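## Task

Place the purple microphone, head pointing up, into the holder of the stand that has no microphone, so the holder's jaws clamp around its handle. At the finish the other microphone must still sit in its own stand's holder, both stands must be standing upright on the table, and nothing may depend on the robot to stay that way.

## Robot and tools

Robot: two arms, left_arm and right_arm, each ending in a parallel two-finger gripper. The names are labels only, not sides of a picture. Every pose shares one scene frame: origin on the tabletop midway between the arms, +x out across the table, +z up, and left_arm sits toward +y. A gripper's fingers extend along its own +z axis and close along its own y axis. The reported end_effector_position is the spot between the finger pads, roughly 1 cm short of the tips.

Row layout (used by execute_actions and move): one flat list of 16 numbers covering both arms, even if only one moves. Order: left x, y, z (metres, absolute scene-frame position), left qw, qx, qy, qz (absolute orientation quaternion, w first), left opening; then the same eight for right_arm. These are absolute poses, not offsets. Opening runs from -1 (closed) to +1 (fully open, 0.094 m). To hold an arm still, resend exactly the pose from the latest result taken before it stopped, plus its intended opening. To keep an orientation, repeat one fixed quaternion in every row rather than copying the slightly drifted reported one.

execute_actions(actions): a list of actions; each action is a list of at most 15 rows, one row per 1/30 s control step. If fewer than 15 rows are given, the final row is held for the remaining steps. An empty list just returns state and images. If any target lies more than 0.6 m from its gripper's starting position along any of that gripper's current axes, that action is refused for both arms; if the first action fails this or any action is malformed, nothing runs.

move(target, speed, blocking): target is one 16-number row; each gripper travels a straight line to its pose and both paths finish together, lasting 0.5 to 10 s (cut off at 10 s). speed is path top speed in m/s, 0.002 to 0.5, default 0.25; turning is capped at twice that in rad/s, taking the shorter rotation. The opening is applied at the start. Paths ignore obstacles and the other arm, and grippers can lag, drift or overshoot speed, especially near full reach. Faster contact hits harder, and aiming further beyond contact presses harder. With blocking=false you get a reply after 0.5 s while motion continues; until a result reports the end, further rows or moves are refused, so use wait or stop. The result adds a move: line with an ending (done, off_target, moving, held, fault) and any limits; if only one arm is named, the other finished fine. held means a check blocked the last step; limits=paced means the pose was clipped; limits=held means steps were blocked en route and the arm may then jump well above speed. Distance to each target is also given.

wait(seconds): 0 to 10; the arms keep their last command and a running move carries on, returning early if it ends. stop(): brakes a running move (needs room, more when fast); fingers continue. zoom_image(camera, region): camera is cam_high (896x504), cam_left_wrist or cam_right_wrist (504x504 fisheye); region is [x0, y0, x1, y1] pixels from the top-left, at most 504 by 504. finished_scene(scene): pass the current scene number; irreversible, and the goal must already hold and keep holding. Its result states success and the next task.

Controller behaviour: each step the commanded pose is clipped to within 70 mm and 16 degrees of the measured pose, so distant targets need several actions; after an action the arm only continues to its last clipped pose. When position and orientation conflict, position wins. Expect endings a centimetre or more off, usually low; printed positions grow less accurate at long reach. Elbows never fully straighten. Joint limits (rad), base to wrist: waist -2.618 to 3.054, shoulder 0 to 3.142, elbow 0 to 3.142, wrist pitch -1.571 to 1.571, wrist yaw -1.571 to 1.571, wrist roll -2.094 to 2.094.

Result lines: a state line left_arm: … | right_arm: … with each gripper's position and quaternion; Hand target lines show where each arm is now being driven; grip_measured is finger opening on the command scale (the last Joint positions value is metres), each gripper reading up to about 1 mm off. A pose unreachable line means the clearance check altered or blocked that arm's command. Step readings list positions at some steps, with HELD marking held-back steps. Joint torques are total drive outputs with fixed offsets and noise, not pure contact loads. FAULT lines report an arm stop; MOTOR HOT warns from 75 °C, 90 °C pauses that arm for 10 s, and 100 °C makes it drop everything.

Gripping: command an opening about 0.03 under grip_measured for a firm hold, less for a gentler one; pads push roughly 50 to 62 N, less on very thin parts, and can spike at first contact.

Avoid: knocking anything off the table, tipping either stand, dropping or slamming the microphone, hard pushes, and collisions or pressing between the arms. Occasional tugs on held parts or nudges to loose items may occur, so grip securely. Release the microphone only once the holder's jaws truly clamp the handle, then withdraw without disturbing the stands.

Each tool is called after "Emit:" by a JSON object that holds its "fn" and its "kwargs".

## Session

Emit:
{"fn": "execute_actions", "kwargs": {"actions": []}}

Scene clock: 0.00 s.
left_arm: end_effector_position=(+0.2156, +0.5082, +0.3294) grip_measured=+1.000 end_effector_quat_wxyz=(+0.410, +0.224, +0.681, +0.564) | right_arm: end_effector_position=(+0.2190, +0.0265, +0.2737) grip_measured=+1.000 end_effector_quat_wxyz=(-0.040, +0.285, +0.921, +0.264)
Joint positions: left_arm=[ 0.675  0.36   0.636 -0.304  0.038  1.262  0.094] | right_arm=[ 0.998  1.678  1.879 -1.285 -0.246  1.589  0.094]
Joint velocities: left_arm=[-0.007  0.007 -0.002  0.037  0.022  0.007  0.   ] | right_arm=[-0.002 -0.012  0.007  0.022 -0.066  0.007  0.   ]
Joint torques (N m, as the arm reports them, + toward a larger angle): no reading
Hand target (left_arm): +0.213, +0.506, +0.340; +0.420, +0.216, +0.671, +0.571
Hand target (right_arm): +0.218, +0.025, +0.278; -0.038, +0.283, +0.920, +0.267

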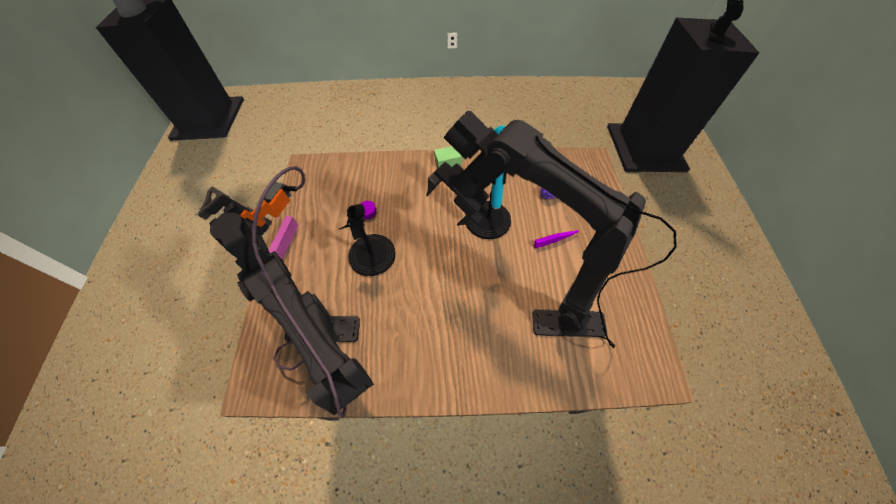

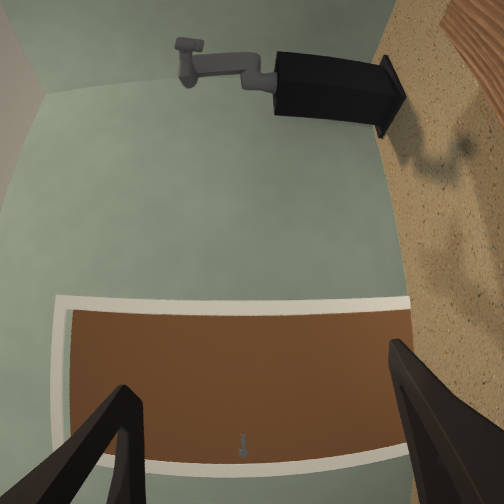

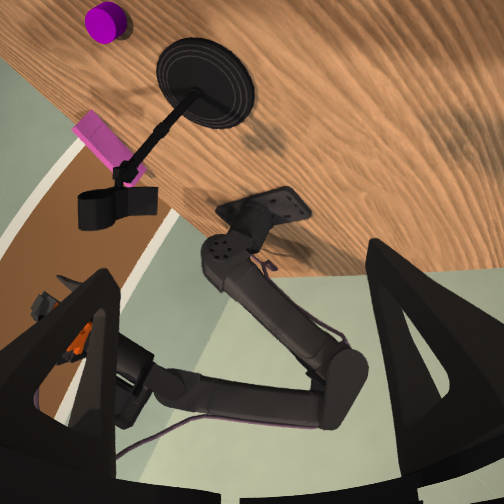

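Emit:
{"fn": "zoom_image", "kwargs": {"camera": "cam_high", "region": [420, 100, 660, 270]}}

Emit:
{"fn": "zoom_image", "kwargs": {"camera": "cam_high", "region": [310, 180, 430, 290]}}

Emit:
{"fn": "zoom_image", "kwargs": {"camera": "cam_right_wrist", "region": [50, 100, 230, 260]}}

Region (420, 100, 660, 270) of cam_high's 896x504 image, scaled by 2.100, with more detail than that image has; it fills the top 357 rows of this view, and the rest is white.

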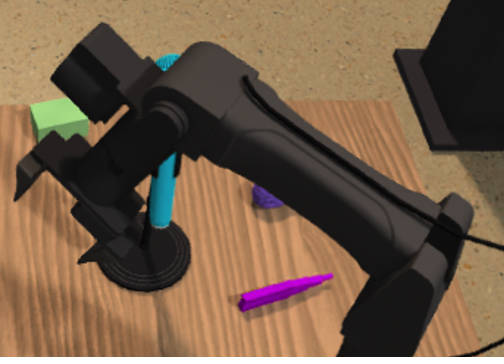

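Region (310, 180, 430, 290) of cam_high's 896x504 image, scaled by 4.200, with more detail than that image has; it fills the top 462 rows of this view, and the rest is white.

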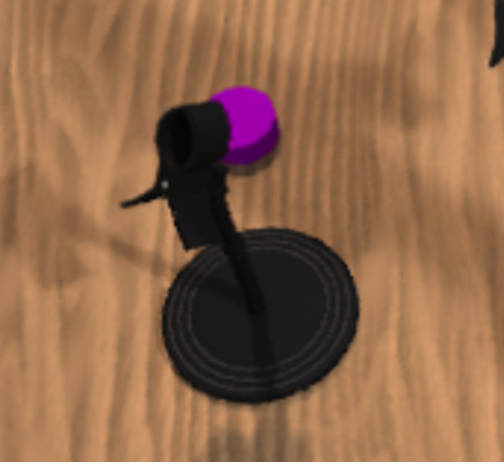

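Region (50, 100, 230, 260) of cam_right_wrist's 504x504 image, scaled by 2.800, with more detail than that image has.

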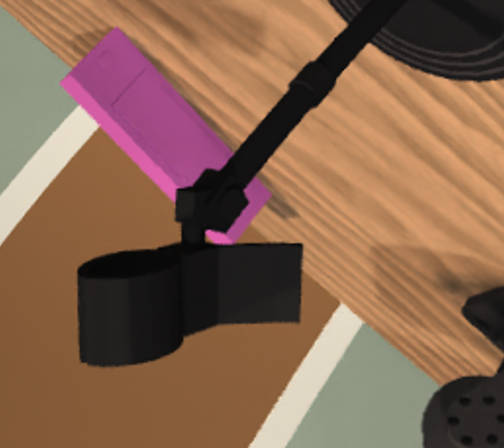

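Emit:
{"fn": "move", "kwargs": {"target": [0.2156,0.5082,0.3294,0.41,0.224,0.681,0.564,1, 0.10,-0.12,0.33,0,0.0,0.96,0.27,1]}}

Scene clock: 4.27 s.
left_arm: end_effector_position=(+0.2156, +0.5082, +0.3282) grip_measured=+1.000 end_effector_quat_wxyz=(+0.408, +0.225, +0.682, +0.564) | right_arm: end_effector_position=(+0.1049, -0.1164, +0.3370) grip_measured=+1.000 end_effector_quat_wxyz=(+0.044, +0.017, +0.946, +0.322)
Joint positions: left_arm=[ 0.675  0.36   0.636 -0.308  0.038  1.265  0.094] | right_arm=[ 0.975  1.09   1.662 -1.547 -0.306  1.036  0.094]
Joint velocities: left_arm=[-0.002 -0.007  0.007 -0.022 -0.051 -0.051  0.   ] | right_arm=[ 0.012  0.012 -0.002  0.022 -0.007 -0.022  0.   ]
Joint torques (N m, as the arm reports them, + toward a larger angle): left_arm=[0.27 2.5  6.32 2.15 0.   0.  ] | right_arm=[-0.34 -0.69  4.25  1.46 -0.18 -0.11]
Hand target (left_arm): +0.216, +0.508, +0.329; +0.410, +0.224, +0.681, +0.564
Hand target (right_arm): +0.102, -0.120, +0.332; +0.039, +0.012, +0.949, +0.314
Off the commanded pose (left_arm): 0.001 m, 0 deg.
Off the commanded pose (right_arm): 0.009 m, 8 deg.
joint sent to its limit (right arm) — the command would take joint 4 (wrist pitch) past its lower limit, so that joint was sent only as far as its limit.
move: off_target (right_arm)

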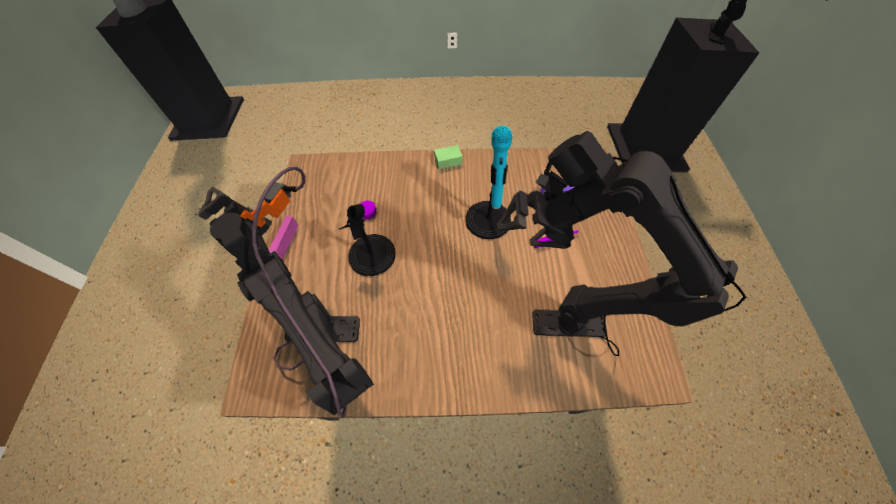

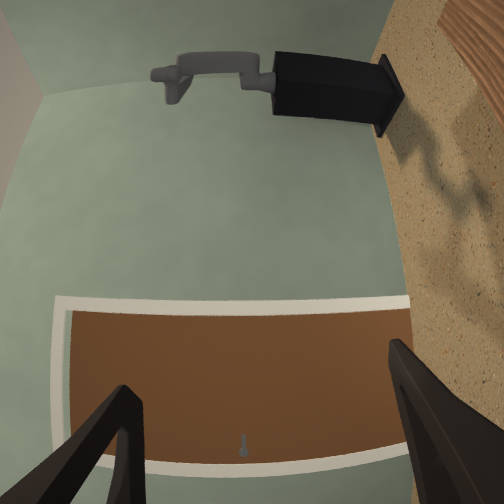

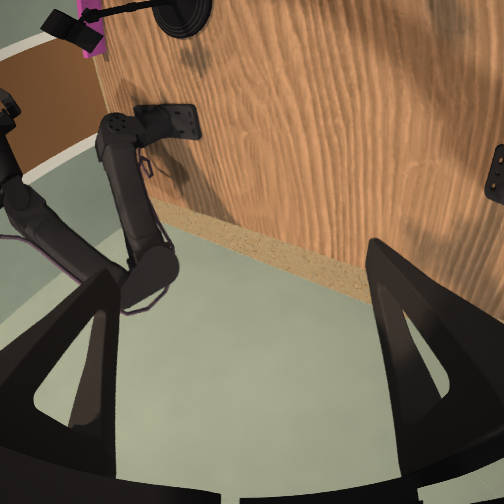

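Emit:
{"fn": "move", "kwargs": {"target": [0.13,0.29,0.34,0.494,0.129,0.856,-0.075,1, 0.24,-0.33,0.24,0.30,0,0.954,0,1], "speed": 0.3}}

Scene clock: 7.93 s.
left_arm: end_effector_position=(+0.1349, +0.2949, +0.3335) grip_measured=+1.000 end_effector_quat_wxyz=(+0.502, +0.142, +0.849, -0.075) | right_arm: end_effector_position=(+0.2417, -0.3326, +0.2370) grip_measured=+1.000 end_effector_quat_wxyz=(+0.280, +0.005, +0.960, +0.006)
Joint positions: left_arm=[ 0.569  0.489  1.333 -1.554  0.735  0.54   0.094] | right_arm=[-0.111  0.944  1.175 -1.243 -0.106 -0.141  0.094]
Joint velocities: left_arm=[ 0.017 -0.002  0.002 -0.007  0.007  0.022  0.   ] | right_arm=[ 0.002  0.017  0.007 -0.007 -0.095  0.022  0.   ]
Joint torques (N m, as the arm reports them, + toward a larger angle): left_arm=[ 0.87  4.86  4.68  1.59  0.57 -0.06] | right_arm=[-0.77 -2.47  5.58  1.84 -0.09 -0.1 ]
Hand target (left_arm): +0.134, +0.291, +0.338; +0.508, +0.140, +0.846, -0.084
Hand target (right_arm): +0.240, -0.334, +0.240; +0.296, +0.001, +0.955, +0.002
Off the commanded pose (left_arm): 0.010 m, 2 deg.
Off the commanded pose (right_arm): 0.004 m, 3 deg.
joint sent to its limit (left arm) — the command would take joint 4 (wrist pitch) past its lower limit, so that joint was sent only as far as its limit.
move: off_target (right_arm)

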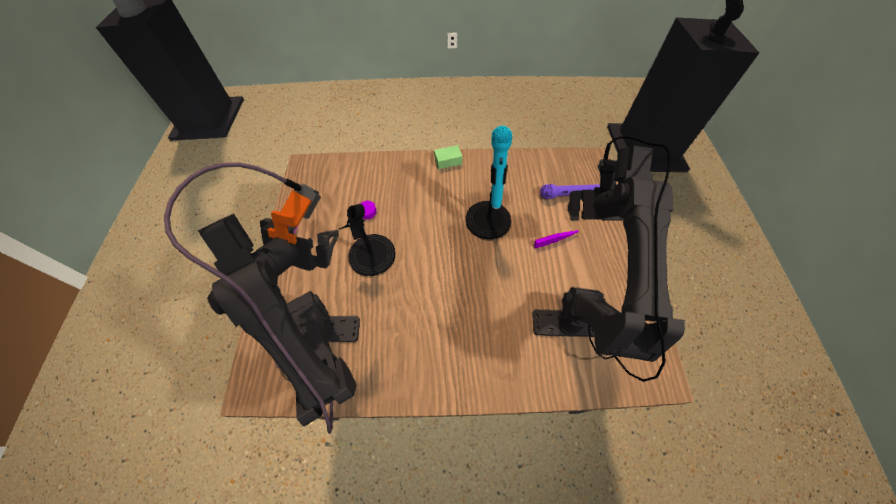

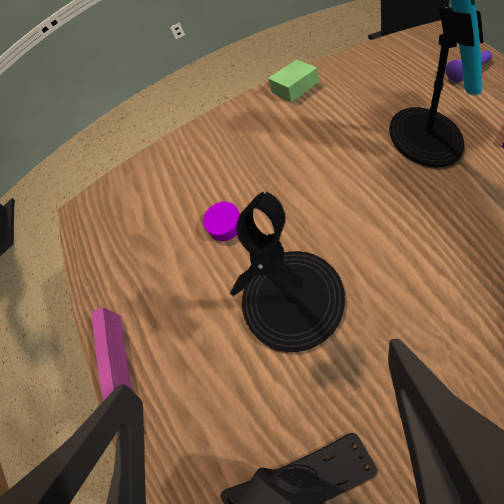

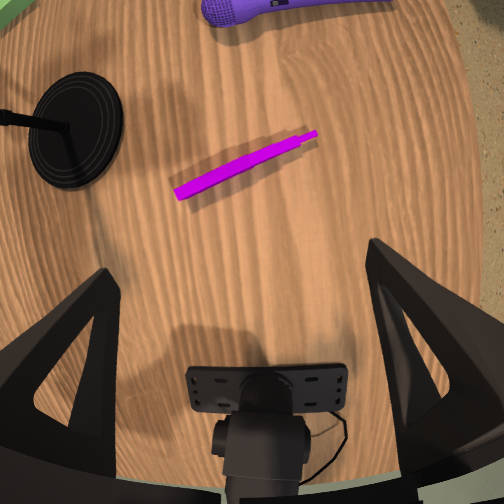

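Emit:
{"fn": "zoom_image", "kwargs": {"camera": "cam_left_wrist", "region": [200, 180, 360, 360]}}

Emit:
{"fn": "zoom_image", "kwargs": {"camera": "cam_high", "region": [450, 110, 630, 250]}}

Emit:
{"fn": "zoom_image", "kwargs": {"camera": "cam_left_wrist", "region": [380, 0, 504, 180]}}

Region (200, 180, 360, 360) of cam_left_wrist's 504x504 image, scaled by 2.800, with more detail than that image has.

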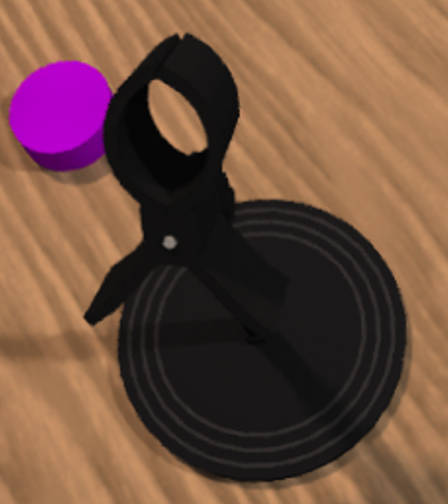

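Region (450, 110, 630, 250) of cam_high's 896x504 image, scaled by 2.800, with more detail than that image has.

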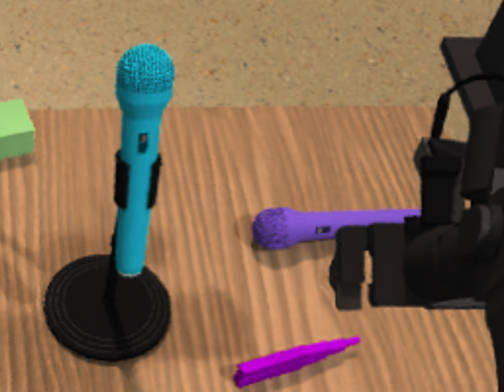

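Region (380, 0, 504, 180) of cam_left_wrist's 504x504 image, scaled by 2.800, with more detail than that image has; it fills the left 347 columns of this view, and the rest is white.

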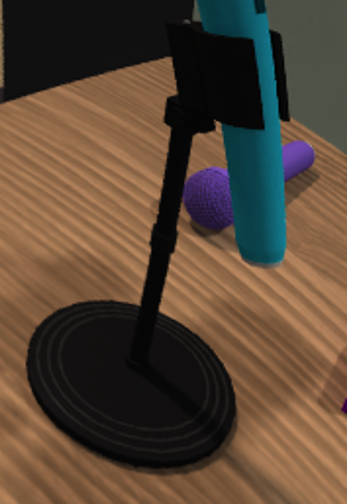

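Emit:
{"fn": "move", "kwargs": {"target": [0.135,0.295,0.334,0.502,0.142,0.849,-0.075,1, 0.10,-0.10,0.20,0.254,-0.512,0.804,0.162,1], "speed": 0.35}}

Emit:
{"fn": "move", "kwargs": {"target": [0.135,0.295,0.334,0.502,0.142,0.849,-0.075,1, 0.145,0.075,0.13,0.596,-0.380,0.596,0.380,1], "speed": 0.3}}

Scene clock: 27.77 s.
left_arm: end_effector_position=(+0.1349, +0.2960, +0.3329) grip_measured=+1.000 end_effector_quat_wxyz=(+0.501, +0.141, +0.851, -0.073) | right_arm: end_effector_position=(+0.0961, -0.1000, +0.2043) grip_measured=+1.000 end_effector_quat_wxyz=(+0.257, -0.510, +0.804, +0.165)
Joint positions: left_arm=[ 0.569  0.489  1.333 -1.555  0.729  0.54   0.094] | right_arm=[ 1.37   0.852  0.974 -1.079  0.096  0.14   0.094]
Joint velocities: left_arm=[-0.002  0.007 -0.012  0.022 -0.081 -0.037  0.   ] | right_arm=[-0.017  0.012 -0.007 -0.007 -0.022  0.007  0.   ]
Joint torques (N m, as the arm reports them, + toward a larger angle): left_arm=[-0.05  4.84  3.77  1.62  0.42  0.07] | right_arm=[ 0.67  1.06  6.36  1.96  0.23 -0.04]
Hand target (left_arm): +0.135, +0.295, +0.334; +0.502, +0.142, +0.850, -0.075
Hand target (right_arm): +0.097, -0.097, +0.201; +0.259, -0.513, +0.803, +0.159
Off the commanded pose (left_arm): 0.001 m, 0 deg.
Off the commanded pose (right_arm): 0.006 m, 1 deg.
move: done

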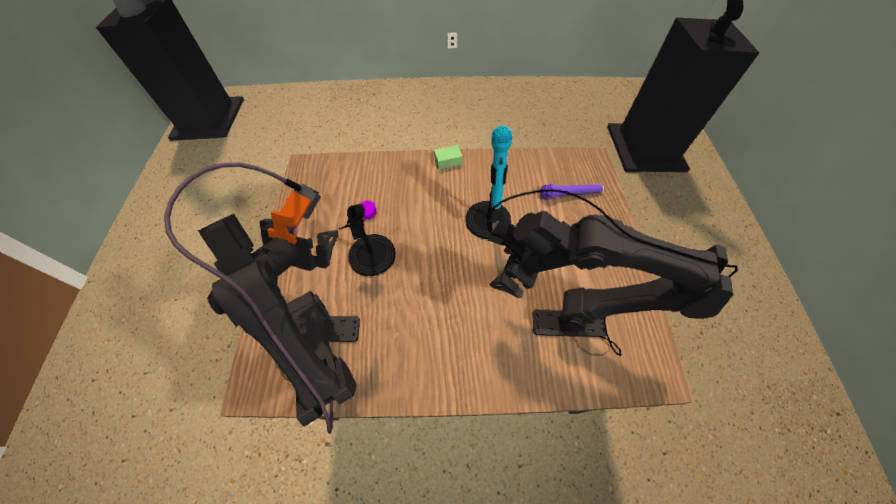

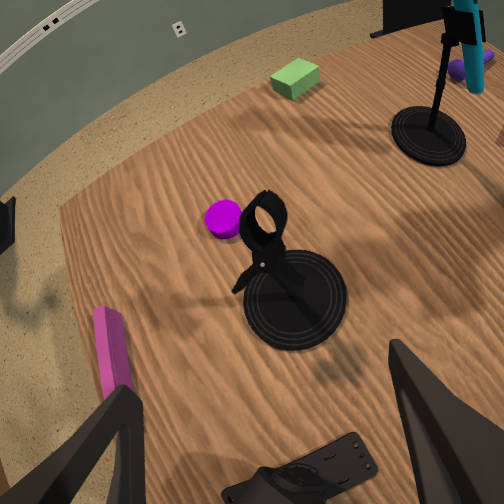

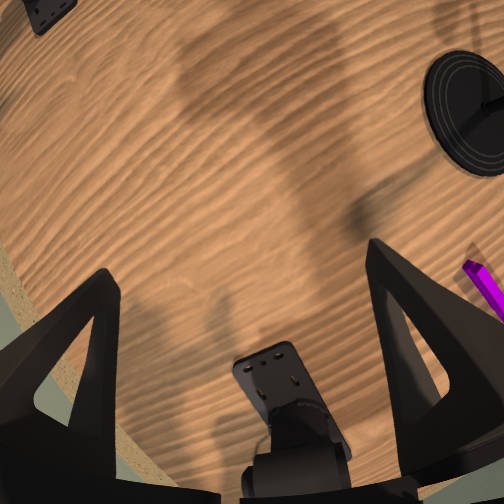

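Scene clock: 30.50 s.
left_arm: end_effector_position=(+0.1349, +0.2969, +0.3325) grip_measured=+1.000 end_effector_quat_wxyz=(+0.500, +0.140, +0.852, -0.070) | right_arm: end_effector_position=(+0.1417, +0.0749, +0.1337) grip_measured=+1.000 end_effector_quat_wxyz=(+0.591, -0.372, +0.598, +0.393)
Joint positions: left_arm=[ 0.569  0.489  1.333 -1.555  0.723  0.54   0.094] | right_arm=[1.43  1.829 0.308 1.527 0.216 0.029 0.094]
Joint velocities: left_arm=[ 0.012  0.017 -0.007 -0.051 -0.051  0.051  0.   ] | right_arm=[-0.007  0.022 -0.007  0.081 -0.022  0.007  0.   ]
Joint torques (N m, as the arm reports them, + toward a larger angle): left_arm=[-0.11  4.95  3.6   1.63  0.44  0.05] | right_arm=[ 0.09 -4.47  3.32  2.52  0.1  -0.1 ]
Hand target (left_arm): +0.135, +0.295, +0.334; +0.502, +0.142, +0.850, -0.075
Hand target (right_arm): +0.142, +0.073, +0.129; +0.592, -0.377, +0.599, +0.385
Off the commanded pose (left_arm): 0.002 m, 1 deg.
Off the commanded pose (right_arm): 0.005 m, 2 deg.
move: done; limits=paced

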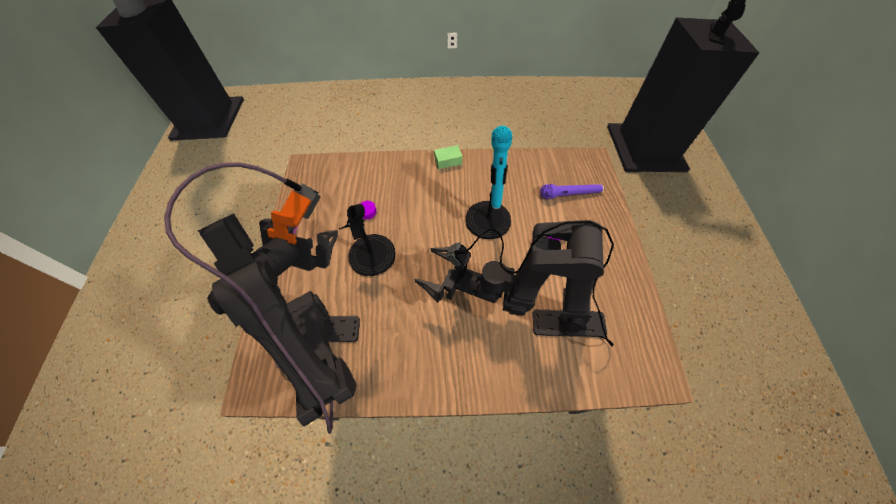

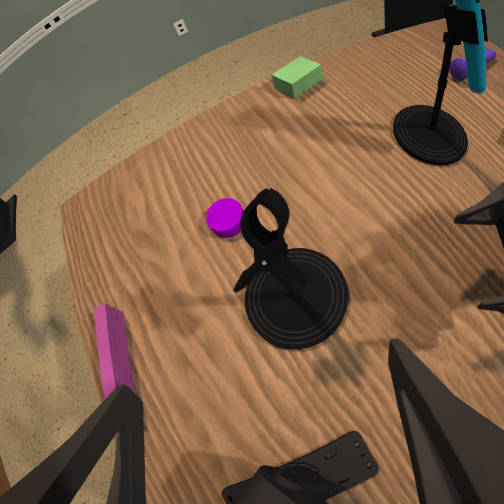

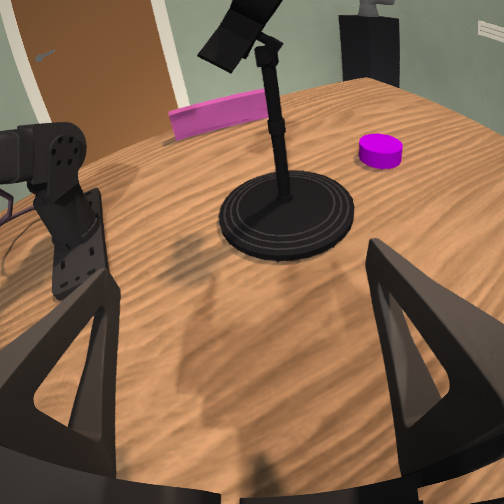

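Emit:
{"fn": "move", "kwargs": {"target": [0.135,0.295,0.334,0.502,0.142,0.849,-0.075,1, 0.227,0.157,0.08,0.542,-0.411,0.646,0.345,1]}}

Scene clock: 36.13 s.
left_arm: end_effector_position=(+0.1349, +0.2975, +0.3322) grip_measured=+1.000 end_effector_quat_wxyz=(+0.500, +0.139, +0.852, -0.069) | right_arm: end_effector_position=(+0.2235, +0.1530, +0.0826) grip_measured=+1.000 end_effector_quat_wxyz=(+0.547, -0.403, +0.646, +0.348)
Joint positions: left_arm=[ 0.569  0.489  1.333 -1.555  0.719  0.54   0.094] | right_arm=[1.245 2.086 0.736 1.189 0.05  0.018 0.094]
Joint velocities: left_arm=[-0.012 -0.017  0.002  0.051 -0.095 -0.007  0.   ] | right_arm=[-0.002 -0.017  0.002  0.022 -0.007 -0.095  0.   ]
Joint torques (N m, as the arm reports them, + toward a larger angle): left_arm=[0.01 4.89 3.75 1.62 0.5  0.  ] | right_arm=[-0.41 -7.9   7.51  2.14 -0.07 -0.09]
Hand target (left_arm): +0.135, +0.295, +0.334; +0.502, +0.142, +0.850, -0.075
Hand target (right_arm): +0.226, +0.157, +0.079; +0.543, -0.411, +0.646, +0.344
Off the commanded pose (left_arm): 0.003 m, 1 deg.
Off the commanded pose (right_arm): 0.006 m, 1 deg.
move: done

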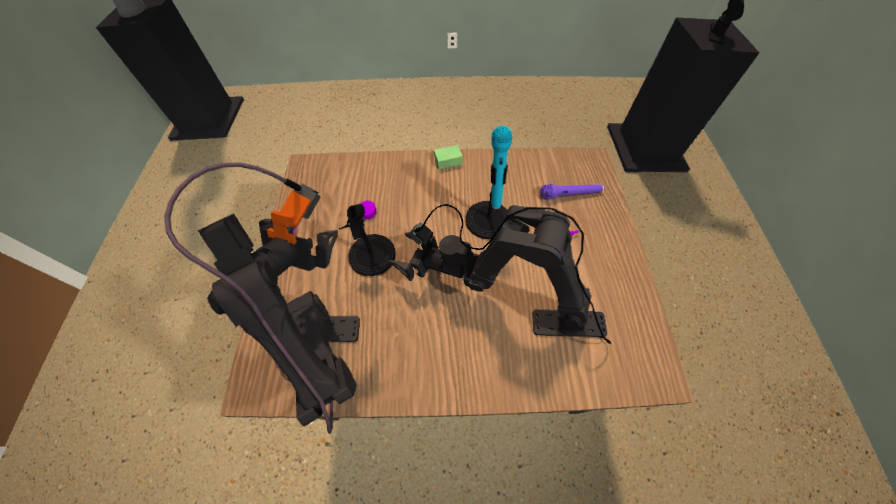

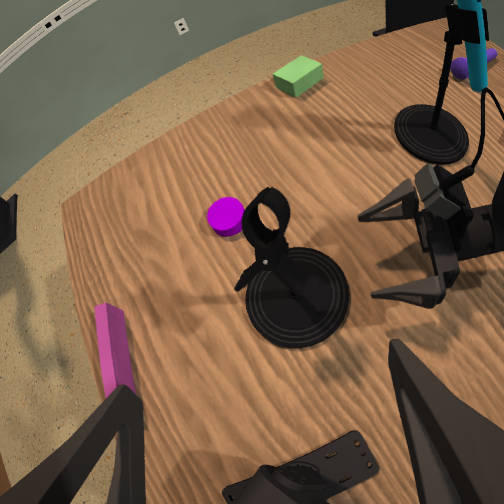

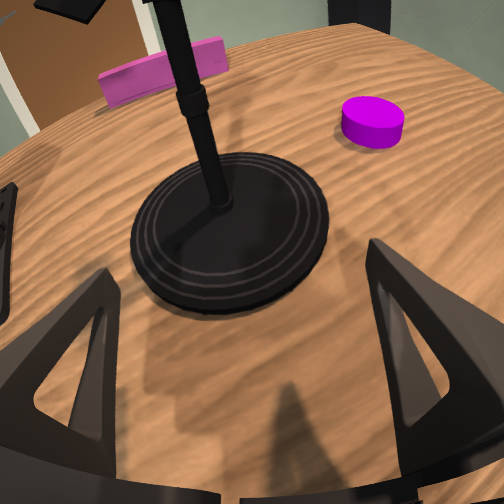

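Emit:
{"fn": "move", "kwargs": {"target": [0.135,0.295,0.334,0.502,0.142,0.849,-0.075,1, 0.250,0.237,0.065,0.542,-0.411,0.646,0.345,0.6], "speed": 0.15}}

Scene clock: 37.63 s.
left_arm: end_effector_position=(+0.1349, +0.2981, +0.3319) grip_measured=+1.000 end_effector_quat_wxyz=(+0.499, +0.138, +0.853, -0.068) | right_arm: end_effector_position=(+0.2497, +0.2318, +0.0671) grip_measured=+0.603 end_effector_quat_wxyz=(+0.544, -0.407, +0.645, +0.351)
Joint positions: left_arm=[ 0.569  0.489  1.333 -1.555  0.715  0.54   0.094] | right_arm=[1.255 2.315 1.123 1.029 0.049 0.018 0.075]
Joint velocities: left_arm=[-0.007 -0.002 -0.012  0.007  0.007  0.022  0.   ] | right_arm=[-0.002 -0.007 -0.002  0.007 -0.007  0.022 -0.   ]
Joint torques (N m, as the arm reports them, + toward a larger angle): left_arm=[ 0.01  4.83  3.73  1.62  0.56 -0.01] | right_arm=[  0.68 -10.57   8.53   2.15   0.13  -0.09]
Hand target (left_arm): +0.135, +0.295, +0.334; +0.502, +0.142, +0.850, -0.075
Hand target (right_arm): +0.249, +0.237, +0.064; +0.542, -0.411, +0.646, +0.345
Off the commanded pose (left_arm): 0.004 m, 1 deg.
Off the commanded pose (right_arm): 0.006 m, 1 deg.
move: done

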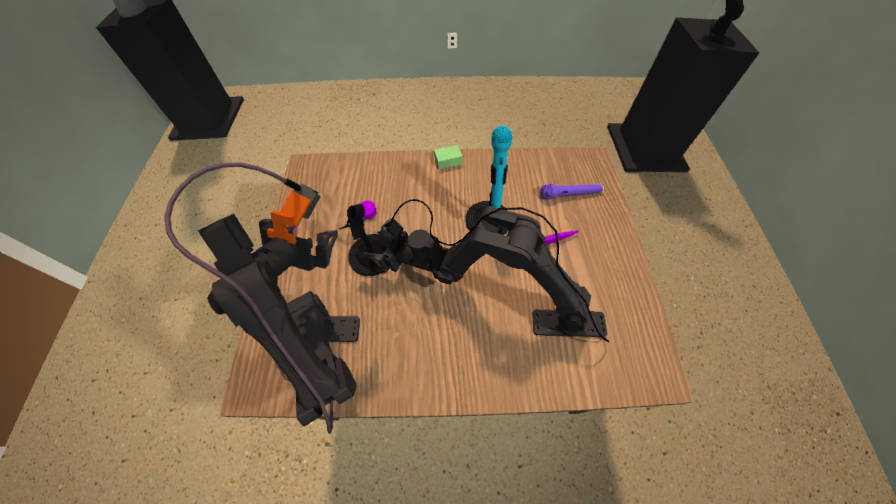

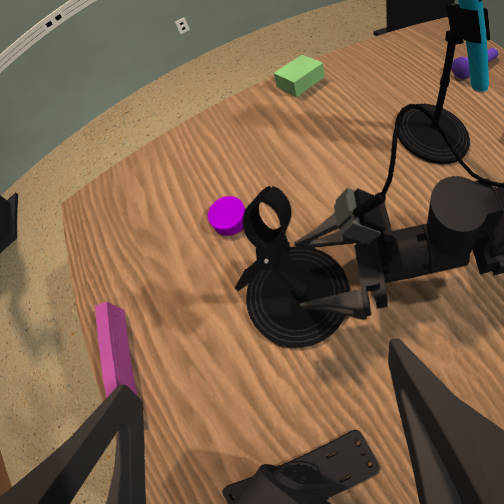

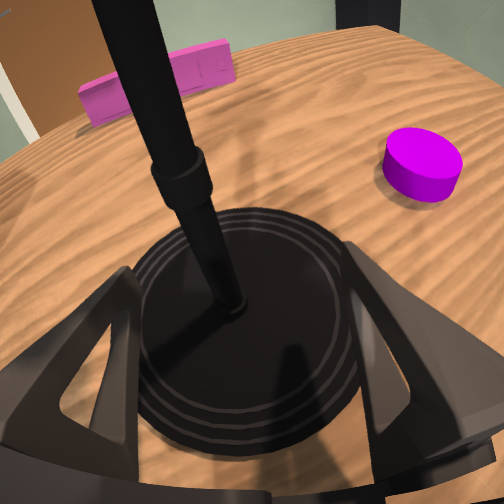

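Emit:
{"fn": "move", "kwargs": {"target": [0.135,0.295,0.334,0.502,0.142,0.849,-0.075,1, 0.248,0.263,0.063,0.542,-0.411,0.646,0.345,0.0], "speed": 0.1}}

Scene clock: 41.63 s.
left_arm: end_effector_position=(+0.1349, +0.2985, +0.3317) grip_measured=+1.000 end_effector_quat_wxyz=(+0.499, +0.138, +0.853, -0.067) | right_arm: end_effector_position=(+0.2473, +0.2582, +0.0652) grip_measured=+0.003 end_effector_quat_wxyz=(+0.543, -0.410, +0.644, +0.350)
Joint positions: left_arm=[ 0.569  0.489  1.333 -1.555  0.713  0.54   0.094] | right_arm=[1.281 2.374 1.245 0.964 0.071 0.018 0.047]
Joint velocities: left_arm=[-0.012 -0.012 -0.012  0.037 -0.007 -0.037  0.   ] | right_arm=[ 0.002  0.002  0.007 -0.007 -0.022  0.007 -0.   ]
Joint torques (N m, as the arm reports them, + toward a larger angle): left_arm=[0.02 4.76 3.77 1.59 0.57 0.07] | right_arm=[  0.36 -11.28   8.84   2.15   0.17  -0.05]
Hand target (left_arm): +0.135, +0.295, +0.334; +0.503, +0.142, +0.849, -0.075
Hand target (right_arm): +0.248, +0.263, +0.063; +0.542, -0.411, +0.646, +0.345
Off the commanded pose (left_arm): 0.004 m, 1 deg.
Off the commanded pose (right_arm): 0.005 m, 1 deg.
move: done

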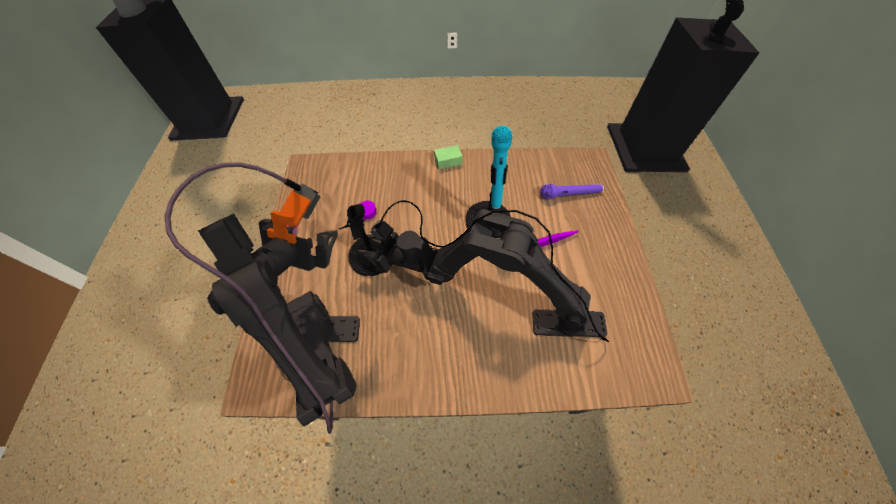

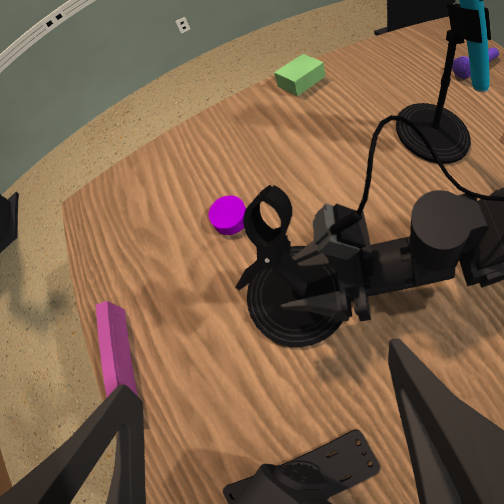

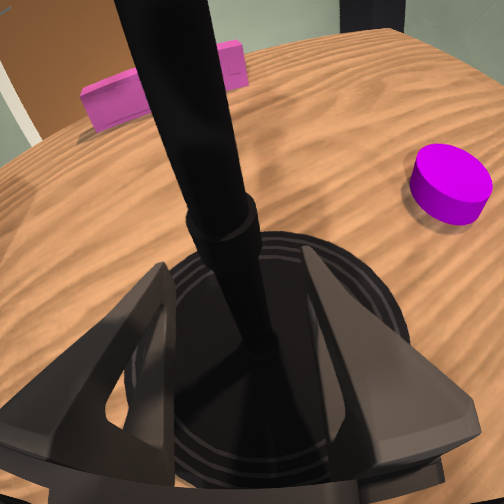

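Emit:
{"fn": "execute_actions", "kwargs": {"actions": [[[0.135,0.295,0.334,0.502,0.142,0.849,-0.075,1, 0.248,0.263,0.063,0.542,-0.411,0.646,0.345,-0.8]],[[0.135,0.295,0.334,0.502,0.142,0.849,-0.075,1, 0.248,0.263,0.063,0.542,-0.411,0.646,0.345,-0.8]]]}}

Scene clock: 43.07 s.
left_arm: end_effector_position=(+0.1349, +0.2985, +0.3317) grip_measured=+1.000 end_effector_quat_wxyz=(+0.499, +0.138, +0.853, -0.067) | right_arm: end_effector_position=(+0.2507, +0.2567, +0.0648) grip_measured=-0.770 end_effector_quat_wxyz=(+0.546, -0.406, +0.647, +0.345)
Joint positions: left_arm=[ 0.569  0.489  1.333 -1.555  0.713  0.54   0.094] | right_arm=[1.279 2.374 1.246 0.962 0.084 0.018 0.011]
Joint velocities: left_arm=[ 0.002 -0.007  0.002  0.022  0.037 -0.081  0.   ] | right_arm=[ 0.007 -0.007 -0.017 -0.051  0.066 -0.022  0.   ]
Joint torques (N m, as the arm reports them, + toward a larger angle): left_arm=[0.04 4.78 3.64 1.61 0.55 0.04] | right_arm=[  0.59 -11.33   8.93   2.15   0.01  -0.05]
Hand target (left_arm): +0.135, +0.295, +0.334; +0.502, +0.142, +0.850, -0.075
Hand target (right_arm): +0.248, +0.263, +0.063; +0.542, -0.411, +0.646, +0.345
Off the commanded pose (left_arm): 0.004 m, 1 deg.
Off the commanded pose (right_arm): 0.007 m, 1 deg.
Step readings (end_effector_position; steps 1 to 15: 1st action; 16 to 30: 2nd action):
0: left_arm (+0.1349, +0.2985, +0.3317) | right_arm (+0.2474, +0.2582, +0.0652)
1: left_arm (+0.1349, +0.2985, +0.3317) | right_arm (+0.2474, +0.2582, +0.0651)
2: left_arm (+0.1349, +0.2985, +0.3317) | right_arm (+0.2474, +0.2582, +0.0651)
4: left_arm (+0.1349, +0.2985, +0.3317) | right_arm (+0.2504, +0.2568, +0.0648)
8: left_arm (+0.1349, +0.2985, +0.3317) | right_arm (+0.2507, +0.2567, +0.0648)
15: left_arm (+0.1349, +0.2985, +0.3317) | right_arm (+0.2507, +0.2567, +0.0648)
16: left_arm (+0.1349, +0.2985, +0.3317) | right_arm (+0.2507, +0.2567, +0.0648)
17: left_arm (+0.1349, +0.2985, +0.3317) | right_arm (+0.2507, +0.2567, +0.0648)
19: left_arm (+0.1349, +0.2985, +0.3317) | right_arm (+0.2507, +0.2567, +0.0648)
23: left_arm (+0.1349, +0.2985, +0.3317) | right_arm (+0.2507, +0.2567, +0.0648)
30: end_effector_position above

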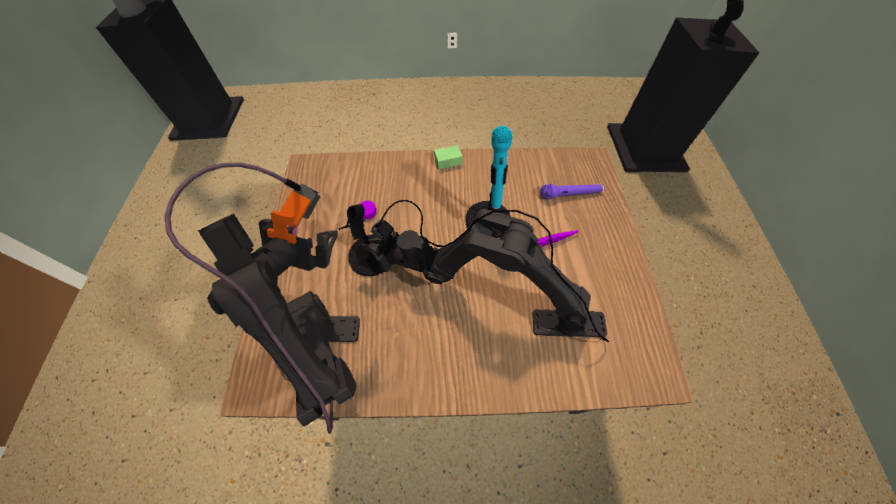

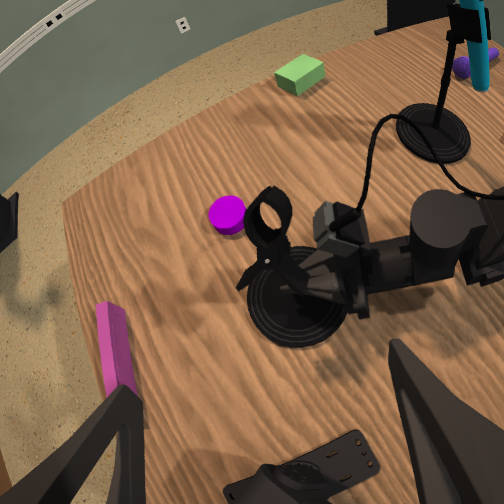

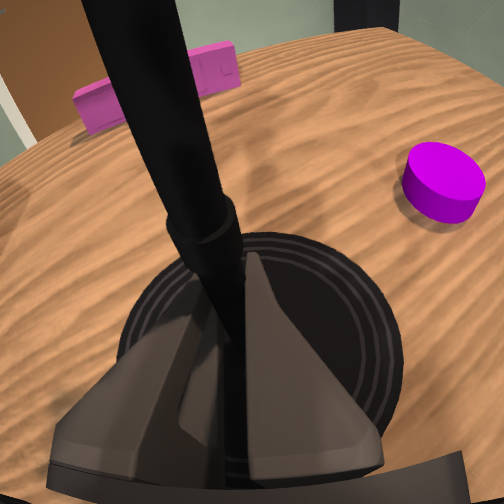

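Emit:
{"fn": "move", "kwargs": {"target": [0.135,0.295,0.334,0.502,0.142,0.849,-0.075,1, 0.31,0.135,0.070,0.565,-0.365,0.673,0.307,-0.81], "speed": 0.08}}

Scene clock: 45.57 s.
left_arm: end_effector_position=(+0.1349, +0.2986, +0.3317) grip_measured=+1.000 end_effector_quat_wxyz=(+0.499, +0.138, +0.853, -0.066) | right_arm: end_effector_position=(+0.2894, +0.1537, +0.0639) grip_measured=-0.770 end_effector_quat_wxyz=(+0.546, -0.394, +0.659, +0.334)
Joint positions: left_arm=[ 0.569  0.489  1.333 -1.555  0.712  0.54   0.094] | right_arm=[ 1.096  2.202  0.877  1.144 -0.061  0.     0.011]
Joint velocities: left_arm=[ 0.002 -0.002 -0.002  0.022 -0.066 -0.007  0.   ] | right_arm=[ 0.002 -0.022  0.002 -0.051 -0.022 -0.037 -0.   ]
Joint torques (N m, as the arm reports them, + toward a larger angle): left_arm=[-0.13  4.75  3.39  1.57  0.52  0.06] | right_arm=[ -2.71 -12.13   3.2    2.46   0.65  -0.01]
Hand target (left_arm): +0.135, +0.295, +0.334; +0.503, +0.142, +0.850, -0.075
Hand target (right_arm): +0.311, +0.136, +0.071; +0.565, -0.365, +0.673, +0.308
Off the commanded pose (left_arm): 0.004 m, 1 deg.
Off the commanded pose (right_arm): 0.029 m, 5 deg.
move: off_target (right_arm)

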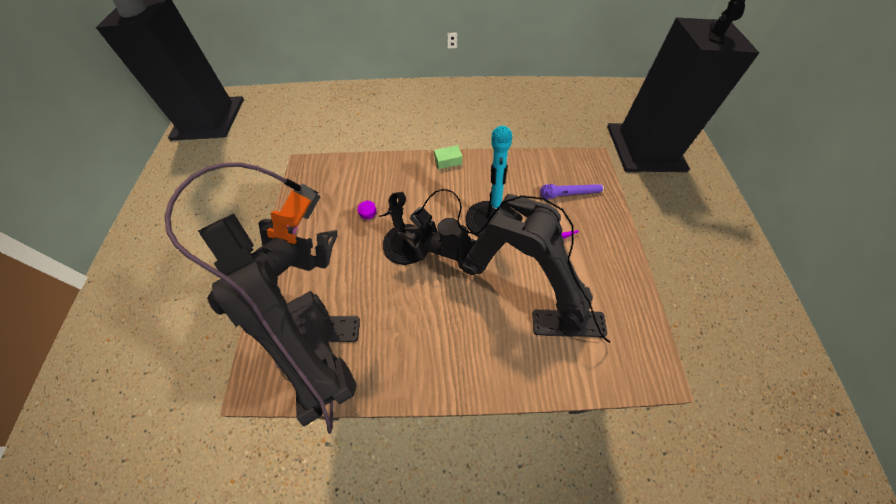

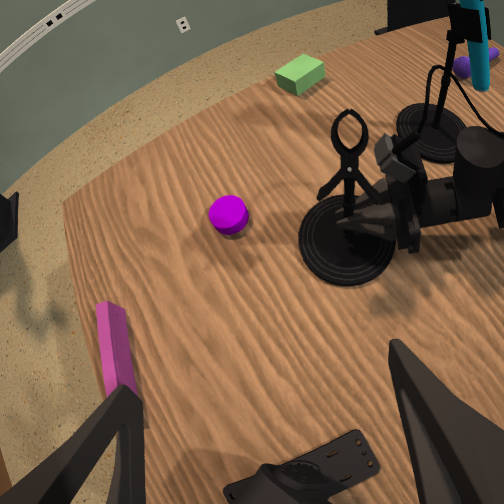

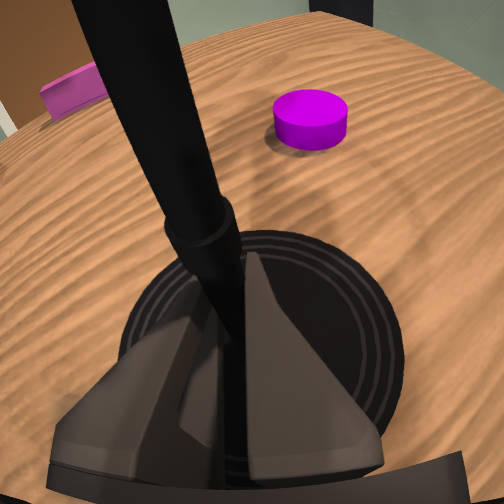

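Emit:
{"fn": "move", "kwargs": {"target": [0.135,0.295,0.334,0.502,0.142,0.849,-0.075,1, 0.34,0.12,0.072,0.565,-0.365,0.673,0.307,-0.81], "speed": 0.06}}

Scene clock: 47.27 s.
left_arm: end_effector_position=(+0.1349, +0.2987, +0.3316) grip_measured=+1.000 end_effector_quat_wxyz=(+0.499, +0.138, +0.853, -0.066) | right_arm: end_effector_position=(+0.3106, +0.1390, +0.0643) grip_measured=-0.770 end_effector_quat_wxyz=(+0.541, -0.401, +0.654, +0.344)
Joint positions: left_arm=[ 0.569  0.489  1.333 -1.555  0.712  0.54   0.094] | right_arm=[ 1.01   2.202  0.877  1.144 -0.174 -0.015  0.011]
Joint velocities: left_arm=[-0.002 -0.002  0.002  0.007 -0.022  0.022  0.   ] | right_arm=[-0.002  0.007  0.002 -0.037  0.007 -0.022  0.   ]
Joint torques (N m, as the arm reports them, + toward a larger angle): left_arm=[-0.27  4.89  3.49  1.67  0.58  0.01] | right_arm=[ -3.13 -11.9    4.73   2.28   0.9   -0.01]
Hand target (left_arm): +0.135, +0.295, +0.334; +0.502, +0.142, +0.850, -0.075
Hand target (right_arm): +0.339, +0.120, +0.072; +0.565, -0.365, +0.673, +0.308
Off the commanded pose (left_arm): 0.004 m, 1 deg.
Off the commanded pose (right_arm): 0.036 m, 7 deg.
move: off_target (right_arm)

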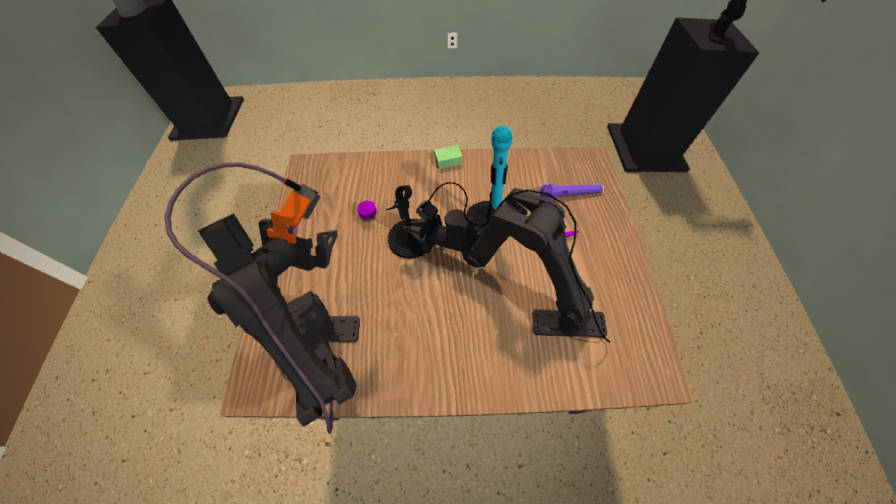

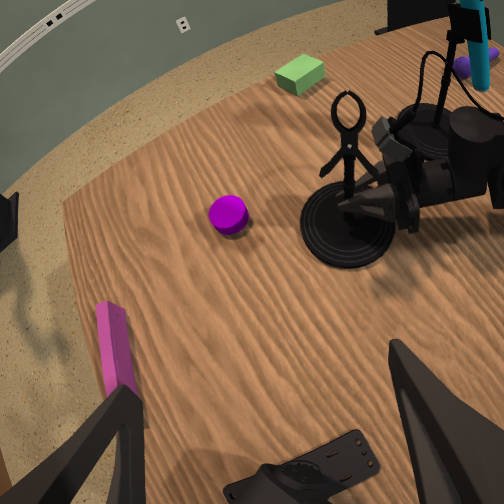

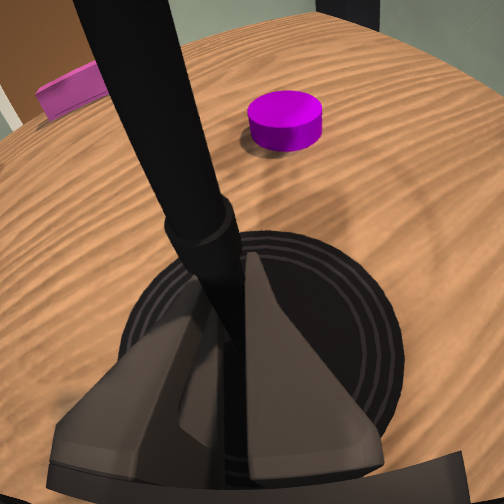

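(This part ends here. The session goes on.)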